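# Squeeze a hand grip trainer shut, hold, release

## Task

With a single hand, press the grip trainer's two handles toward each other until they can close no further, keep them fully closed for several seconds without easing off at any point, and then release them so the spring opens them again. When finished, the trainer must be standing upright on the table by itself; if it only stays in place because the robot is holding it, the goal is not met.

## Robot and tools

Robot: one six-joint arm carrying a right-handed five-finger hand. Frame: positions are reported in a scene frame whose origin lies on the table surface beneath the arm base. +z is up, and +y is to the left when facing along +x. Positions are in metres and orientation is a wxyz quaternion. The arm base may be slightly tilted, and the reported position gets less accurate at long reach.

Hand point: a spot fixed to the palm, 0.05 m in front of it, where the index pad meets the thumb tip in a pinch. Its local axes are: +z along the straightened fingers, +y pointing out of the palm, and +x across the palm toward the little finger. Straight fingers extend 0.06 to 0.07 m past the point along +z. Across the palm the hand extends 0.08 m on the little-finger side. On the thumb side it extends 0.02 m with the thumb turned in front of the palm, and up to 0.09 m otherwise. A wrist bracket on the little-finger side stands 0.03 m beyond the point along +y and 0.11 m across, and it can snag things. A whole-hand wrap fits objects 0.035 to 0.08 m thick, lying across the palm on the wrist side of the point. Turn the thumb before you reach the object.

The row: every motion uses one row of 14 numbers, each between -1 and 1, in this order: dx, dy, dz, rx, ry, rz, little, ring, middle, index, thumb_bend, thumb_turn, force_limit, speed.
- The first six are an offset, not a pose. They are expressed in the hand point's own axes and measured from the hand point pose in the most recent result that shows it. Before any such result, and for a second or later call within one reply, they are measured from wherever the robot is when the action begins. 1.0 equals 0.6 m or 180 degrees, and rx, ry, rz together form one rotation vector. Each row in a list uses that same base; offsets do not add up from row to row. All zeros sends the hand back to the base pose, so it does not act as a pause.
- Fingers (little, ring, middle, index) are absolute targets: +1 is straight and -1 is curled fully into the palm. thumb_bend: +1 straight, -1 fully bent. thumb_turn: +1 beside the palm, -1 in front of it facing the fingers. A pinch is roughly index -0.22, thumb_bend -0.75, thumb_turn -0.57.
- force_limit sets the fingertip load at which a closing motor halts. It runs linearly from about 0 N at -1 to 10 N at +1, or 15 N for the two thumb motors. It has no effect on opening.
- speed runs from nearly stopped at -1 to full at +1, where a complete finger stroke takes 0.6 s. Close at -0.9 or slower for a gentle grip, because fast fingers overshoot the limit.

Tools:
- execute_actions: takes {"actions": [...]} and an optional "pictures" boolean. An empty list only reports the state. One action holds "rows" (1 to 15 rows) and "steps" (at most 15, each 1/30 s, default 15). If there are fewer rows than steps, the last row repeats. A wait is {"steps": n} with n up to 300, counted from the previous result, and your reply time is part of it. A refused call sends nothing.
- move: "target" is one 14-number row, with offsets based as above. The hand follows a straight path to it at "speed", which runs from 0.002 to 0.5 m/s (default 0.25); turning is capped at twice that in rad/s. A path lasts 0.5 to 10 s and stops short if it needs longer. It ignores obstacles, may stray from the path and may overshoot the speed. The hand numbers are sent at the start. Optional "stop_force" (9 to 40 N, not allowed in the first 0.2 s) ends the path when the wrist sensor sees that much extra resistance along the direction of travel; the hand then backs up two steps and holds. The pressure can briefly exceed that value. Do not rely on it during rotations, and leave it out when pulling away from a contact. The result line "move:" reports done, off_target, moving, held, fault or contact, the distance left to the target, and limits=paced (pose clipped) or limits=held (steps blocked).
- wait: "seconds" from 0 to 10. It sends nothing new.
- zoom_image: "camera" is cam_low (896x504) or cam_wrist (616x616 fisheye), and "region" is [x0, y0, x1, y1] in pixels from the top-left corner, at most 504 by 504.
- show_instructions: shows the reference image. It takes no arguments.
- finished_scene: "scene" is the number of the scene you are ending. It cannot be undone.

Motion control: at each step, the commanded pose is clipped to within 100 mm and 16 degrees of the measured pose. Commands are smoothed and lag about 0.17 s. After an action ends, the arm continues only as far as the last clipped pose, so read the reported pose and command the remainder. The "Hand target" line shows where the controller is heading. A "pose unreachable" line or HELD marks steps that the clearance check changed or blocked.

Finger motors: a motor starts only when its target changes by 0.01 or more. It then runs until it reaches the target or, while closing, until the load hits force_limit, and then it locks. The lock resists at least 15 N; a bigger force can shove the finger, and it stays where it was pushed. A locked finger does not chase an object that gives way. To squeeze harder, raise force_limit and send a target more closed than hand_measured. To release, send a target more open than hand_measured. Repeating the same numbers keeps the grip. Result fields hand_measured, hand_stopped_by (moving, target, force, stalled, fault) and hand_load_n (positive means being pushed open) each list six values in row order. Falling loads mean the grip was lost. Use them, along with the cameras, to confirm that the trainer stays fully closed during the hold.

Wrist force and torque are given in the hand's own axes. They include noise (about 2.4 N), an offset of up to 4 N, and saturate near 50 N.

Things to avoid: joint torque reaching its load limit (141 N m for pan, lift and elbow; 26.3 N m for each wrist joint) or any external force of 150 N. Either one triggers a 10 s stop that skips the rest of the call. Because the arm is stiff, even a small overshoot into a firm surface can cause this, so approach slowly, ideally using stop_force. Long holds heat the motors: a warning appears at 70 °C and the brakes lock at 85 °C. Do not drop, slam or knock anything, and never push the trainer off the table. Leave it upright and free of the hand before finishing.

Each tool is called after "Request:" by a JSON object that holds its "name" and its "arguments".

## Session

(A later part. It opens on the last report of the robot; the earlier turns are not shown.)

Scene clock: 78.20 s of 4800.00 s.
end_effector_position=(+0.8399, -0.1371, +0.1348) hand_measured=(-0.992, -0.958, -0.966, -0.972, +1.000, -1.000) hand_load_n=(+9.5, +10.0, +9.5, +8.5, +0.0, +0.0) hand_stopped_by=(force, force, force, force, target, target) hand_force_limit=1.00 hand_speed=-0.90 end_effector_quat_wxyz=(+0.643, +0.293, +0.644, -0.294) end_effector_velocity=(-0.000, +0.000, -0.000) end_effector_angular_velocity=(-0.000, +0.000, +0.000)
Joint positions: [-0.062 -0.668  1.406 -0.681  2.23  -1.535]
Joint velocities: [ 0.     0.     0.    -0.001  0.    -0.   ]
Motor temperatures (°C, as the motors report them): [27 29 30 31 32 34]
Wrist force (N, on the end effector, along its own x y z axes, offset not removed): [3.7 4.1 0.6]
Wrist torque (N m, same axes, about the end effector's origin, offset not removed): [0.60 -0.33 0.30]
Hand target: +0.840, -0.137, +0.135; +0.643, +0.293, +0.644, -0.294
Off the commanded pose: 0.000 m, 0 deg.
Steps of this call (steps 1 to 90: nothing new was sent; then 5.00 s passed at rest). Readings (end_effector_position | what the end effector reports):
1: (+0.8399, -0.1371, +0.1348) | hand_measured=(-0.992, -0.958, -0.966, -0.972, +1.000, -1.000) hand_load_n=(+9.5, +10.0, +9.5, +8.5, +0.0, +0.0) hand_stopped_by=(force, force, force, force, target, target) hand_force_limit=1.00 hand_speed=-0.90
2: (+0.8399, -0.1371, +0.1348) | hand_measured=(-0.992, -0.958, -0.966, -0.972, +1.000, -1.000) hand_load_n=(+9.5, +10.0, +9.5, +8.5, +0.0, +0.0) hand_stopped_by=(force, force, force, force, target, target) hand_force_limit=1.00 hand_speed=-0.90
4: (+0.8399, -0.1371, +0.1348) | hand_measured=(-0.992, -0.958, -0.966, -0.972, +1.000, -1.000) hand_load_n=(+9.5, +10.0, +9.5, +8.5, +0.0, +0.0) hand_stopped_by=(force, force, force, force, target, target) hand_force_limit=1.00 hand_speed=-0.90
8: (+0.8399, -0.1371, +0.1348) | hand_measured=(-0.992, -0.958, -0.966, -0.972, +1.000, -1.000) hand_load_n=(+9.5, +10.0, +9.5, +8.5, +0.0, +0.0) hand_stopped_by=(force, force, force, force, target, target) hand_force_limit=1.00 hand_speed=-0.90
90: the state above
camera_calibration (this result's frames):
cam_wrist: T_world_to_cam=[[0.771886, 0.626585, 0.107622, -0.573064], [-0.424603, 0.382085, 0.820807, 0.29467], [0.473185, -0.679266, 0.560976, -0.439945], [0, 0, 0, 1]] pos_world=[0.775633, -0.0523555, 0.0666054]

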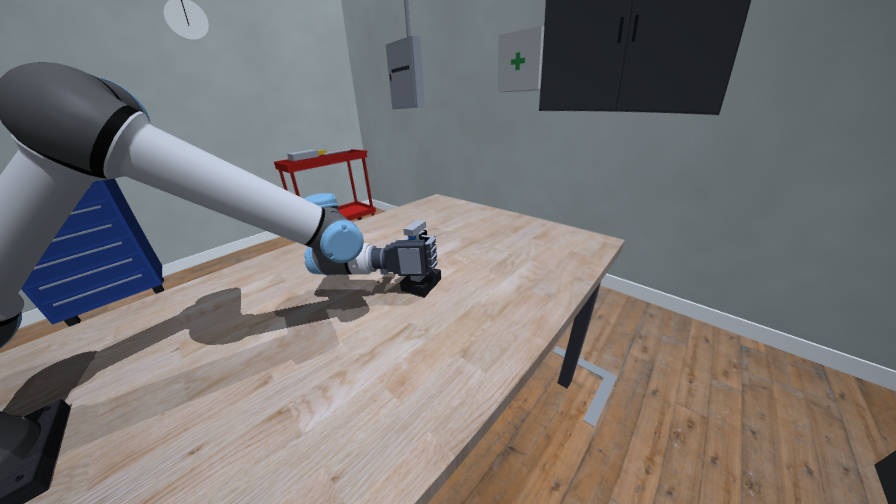

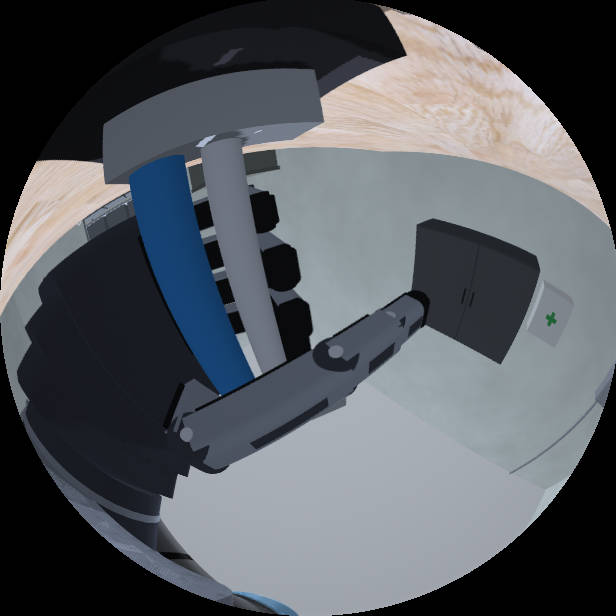

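Request:
{"name": "move", "arguments": {"target": [0,0,0,0,0,0,1,1,1,1,1,-1,0.3,-0.4]}}

Request:
{"name": "move", "arguments": {"target": [0,-0.02,-0.06,0,0,0,1,1,1,1,1,-1,0.3,-0.4], "speed": 0.1}}

Scene clock: 84.90 s of 4800.00 s.
end_effector_position=(+0.8399, -0.1371, +0.1348) hand_measured=(+1.000, +1.000, +1.000, +1.000, +1.000, -1.000) hand_load_n=(+0.0, +0.0, +0.0, +0.0, +0.0, +0.0) hand_stopped_by=(target, target, target, target, target, target) hand_force_limit=0.30 hand_speed=-0.40 end_effector_quat_wxyz=(+0.643, +0.293, +0.644, -0.294) end_effector_velocity=(+0.000, +0.000, -0.000) end_effector_angular_velocity=(-0.001, +0.002, +0.001)
Joint positions: [-0.062 -0.668  1.406 -0.681  2.23  -1.535]
Joint velocities: [ 0.     0.     0.     0.    -0.    -0.002]
Motor temperatures (°C, as the motors report them): [27 29 30 31 32 34]
Wrist force (N, on the end effector, along its own x y z axes, offset not removed): [-1.0 2.8 -1.4]
Wrist torque (N m, same axes, about the end effector's origin, offset not removed): [0.57 0.23 0.13]
Hand target: +0.840, -0.137, +0.135; +0.643, +0.293, +0.644, -0.294
Off the commanded pose: 0.000 m, 0 deg.
After step 90, 1.43 s passed at rest.
move: done
camera_calibration (this result's frames):
cam_wrist: T_world_to_cam=[[0.771885, 0.626586, 0.107622, -0.573064], [-0.424604, 0.382085, 0.820806, 0.29467], [0.473186, -0.679265, 0.560976, -0.439945], [0, 0, 0, 1]] pos_world=[0.775633, -0.0523544, 0.0666054]

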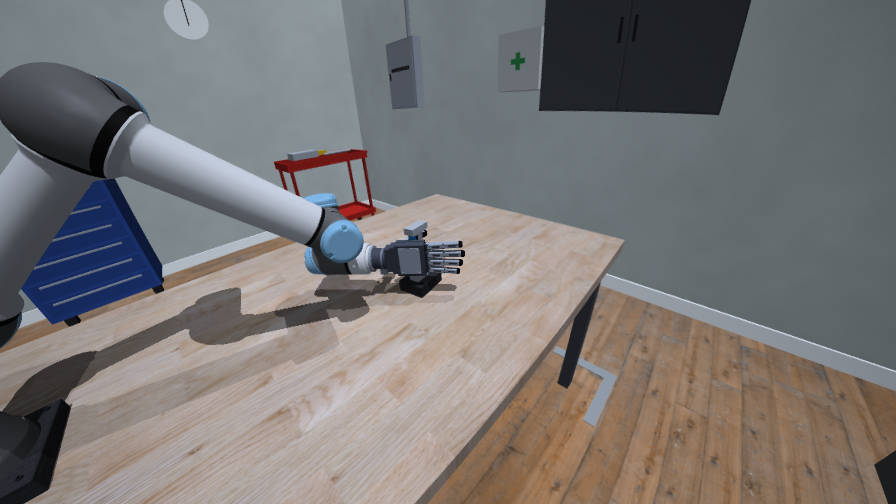

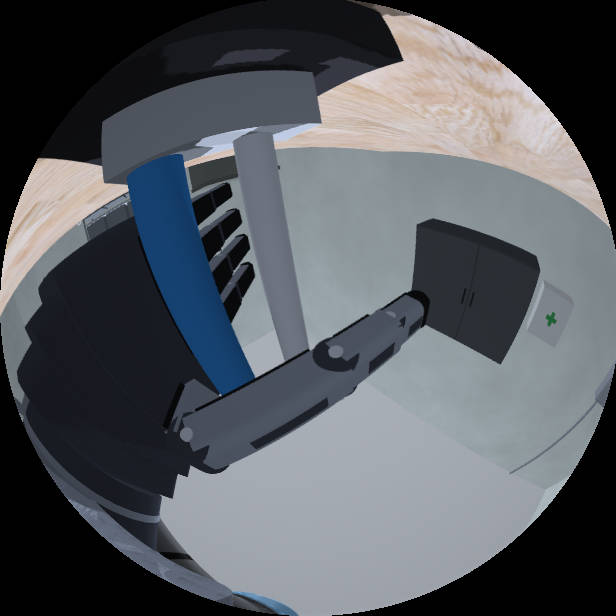

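Scene clock: 85.83 s of 4800.00 s.
end_effector_position=(+0.8075, -0.1179, +0.1348) hand_measured=(+1.000, +1.000, +1.000, +1.000, +1.000, -1.000) hand_load_n=(+0.0, +0.0, +0.0, +0.0, +0.0, +0.0) hand_stopped_by=(target, target, target, target, target, target) hand_force_limit=0.30 hand_speed=-0.40 end_effector_quat_wxyz=(+0.643, +0.293, +0.644, -0.294) end_effector_velocity=(-0.002, +0.001, +0.000) end_effector_angular_velocity=(-0.001, -0.000, +0.000)
Joint positions: [-0.04  -0.725  1.525 -0.741  2.251 -1.534]
Joint velocities: [ 0.001 -0.004  0.008 -0.005  0.001 -0.001]
Motor temperatures (°C, as the motors report them): [27 29 30 31 32 34]
Wrist force (N, on the end effector, along its own x y z axes, offset not removed): [-5.2 0.7 4.2]
Wrist torque (N m, same axes, about the end effector's origin, offset not removed): [-0.13 0.49 -0.15]
Hand target: +0.807, -0.118, +0.135; +0.643, +0.293, +0.644, -0.294
Off the commanded pose: 0.000 m, 0 deg.
move: done
camera_calibration (this result's frames):
cam_wrist: T_world_to_cam=[[0.771894, 0.626554, 0.107746, -0.560132], [-0.424651, 0.382002, 0.82082, 0.273539], [0.473129, -0.679341, 0.560932, -0.411594], [0, 0, 0, 1]] pos_world=[0.743258, -0.0331519, 0.0667025]

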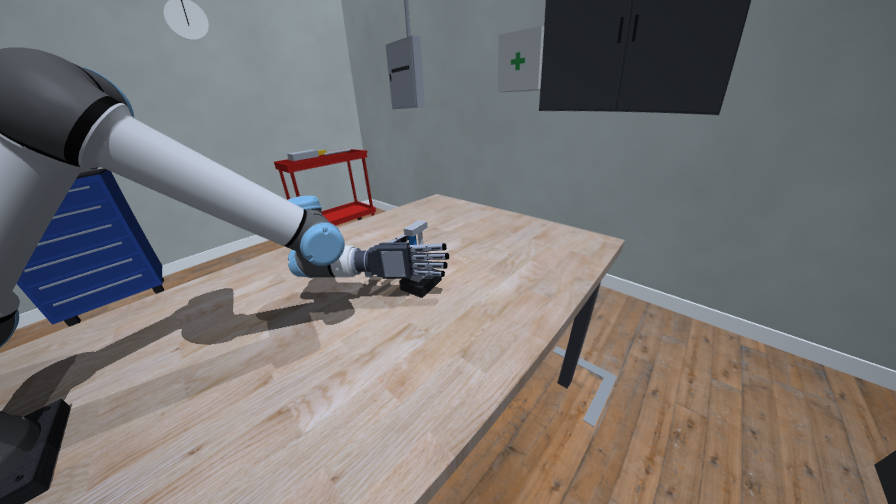

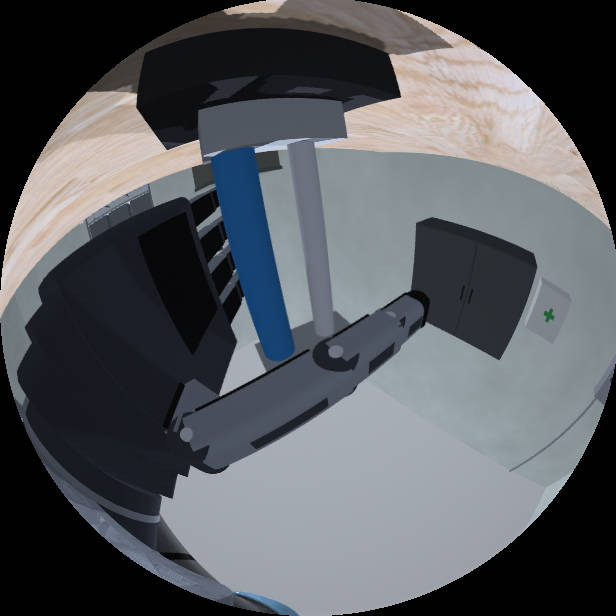

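Request:
{"name": "finished_scene", "arguments": {"scene": 2}}

The scene is finished: the task was done.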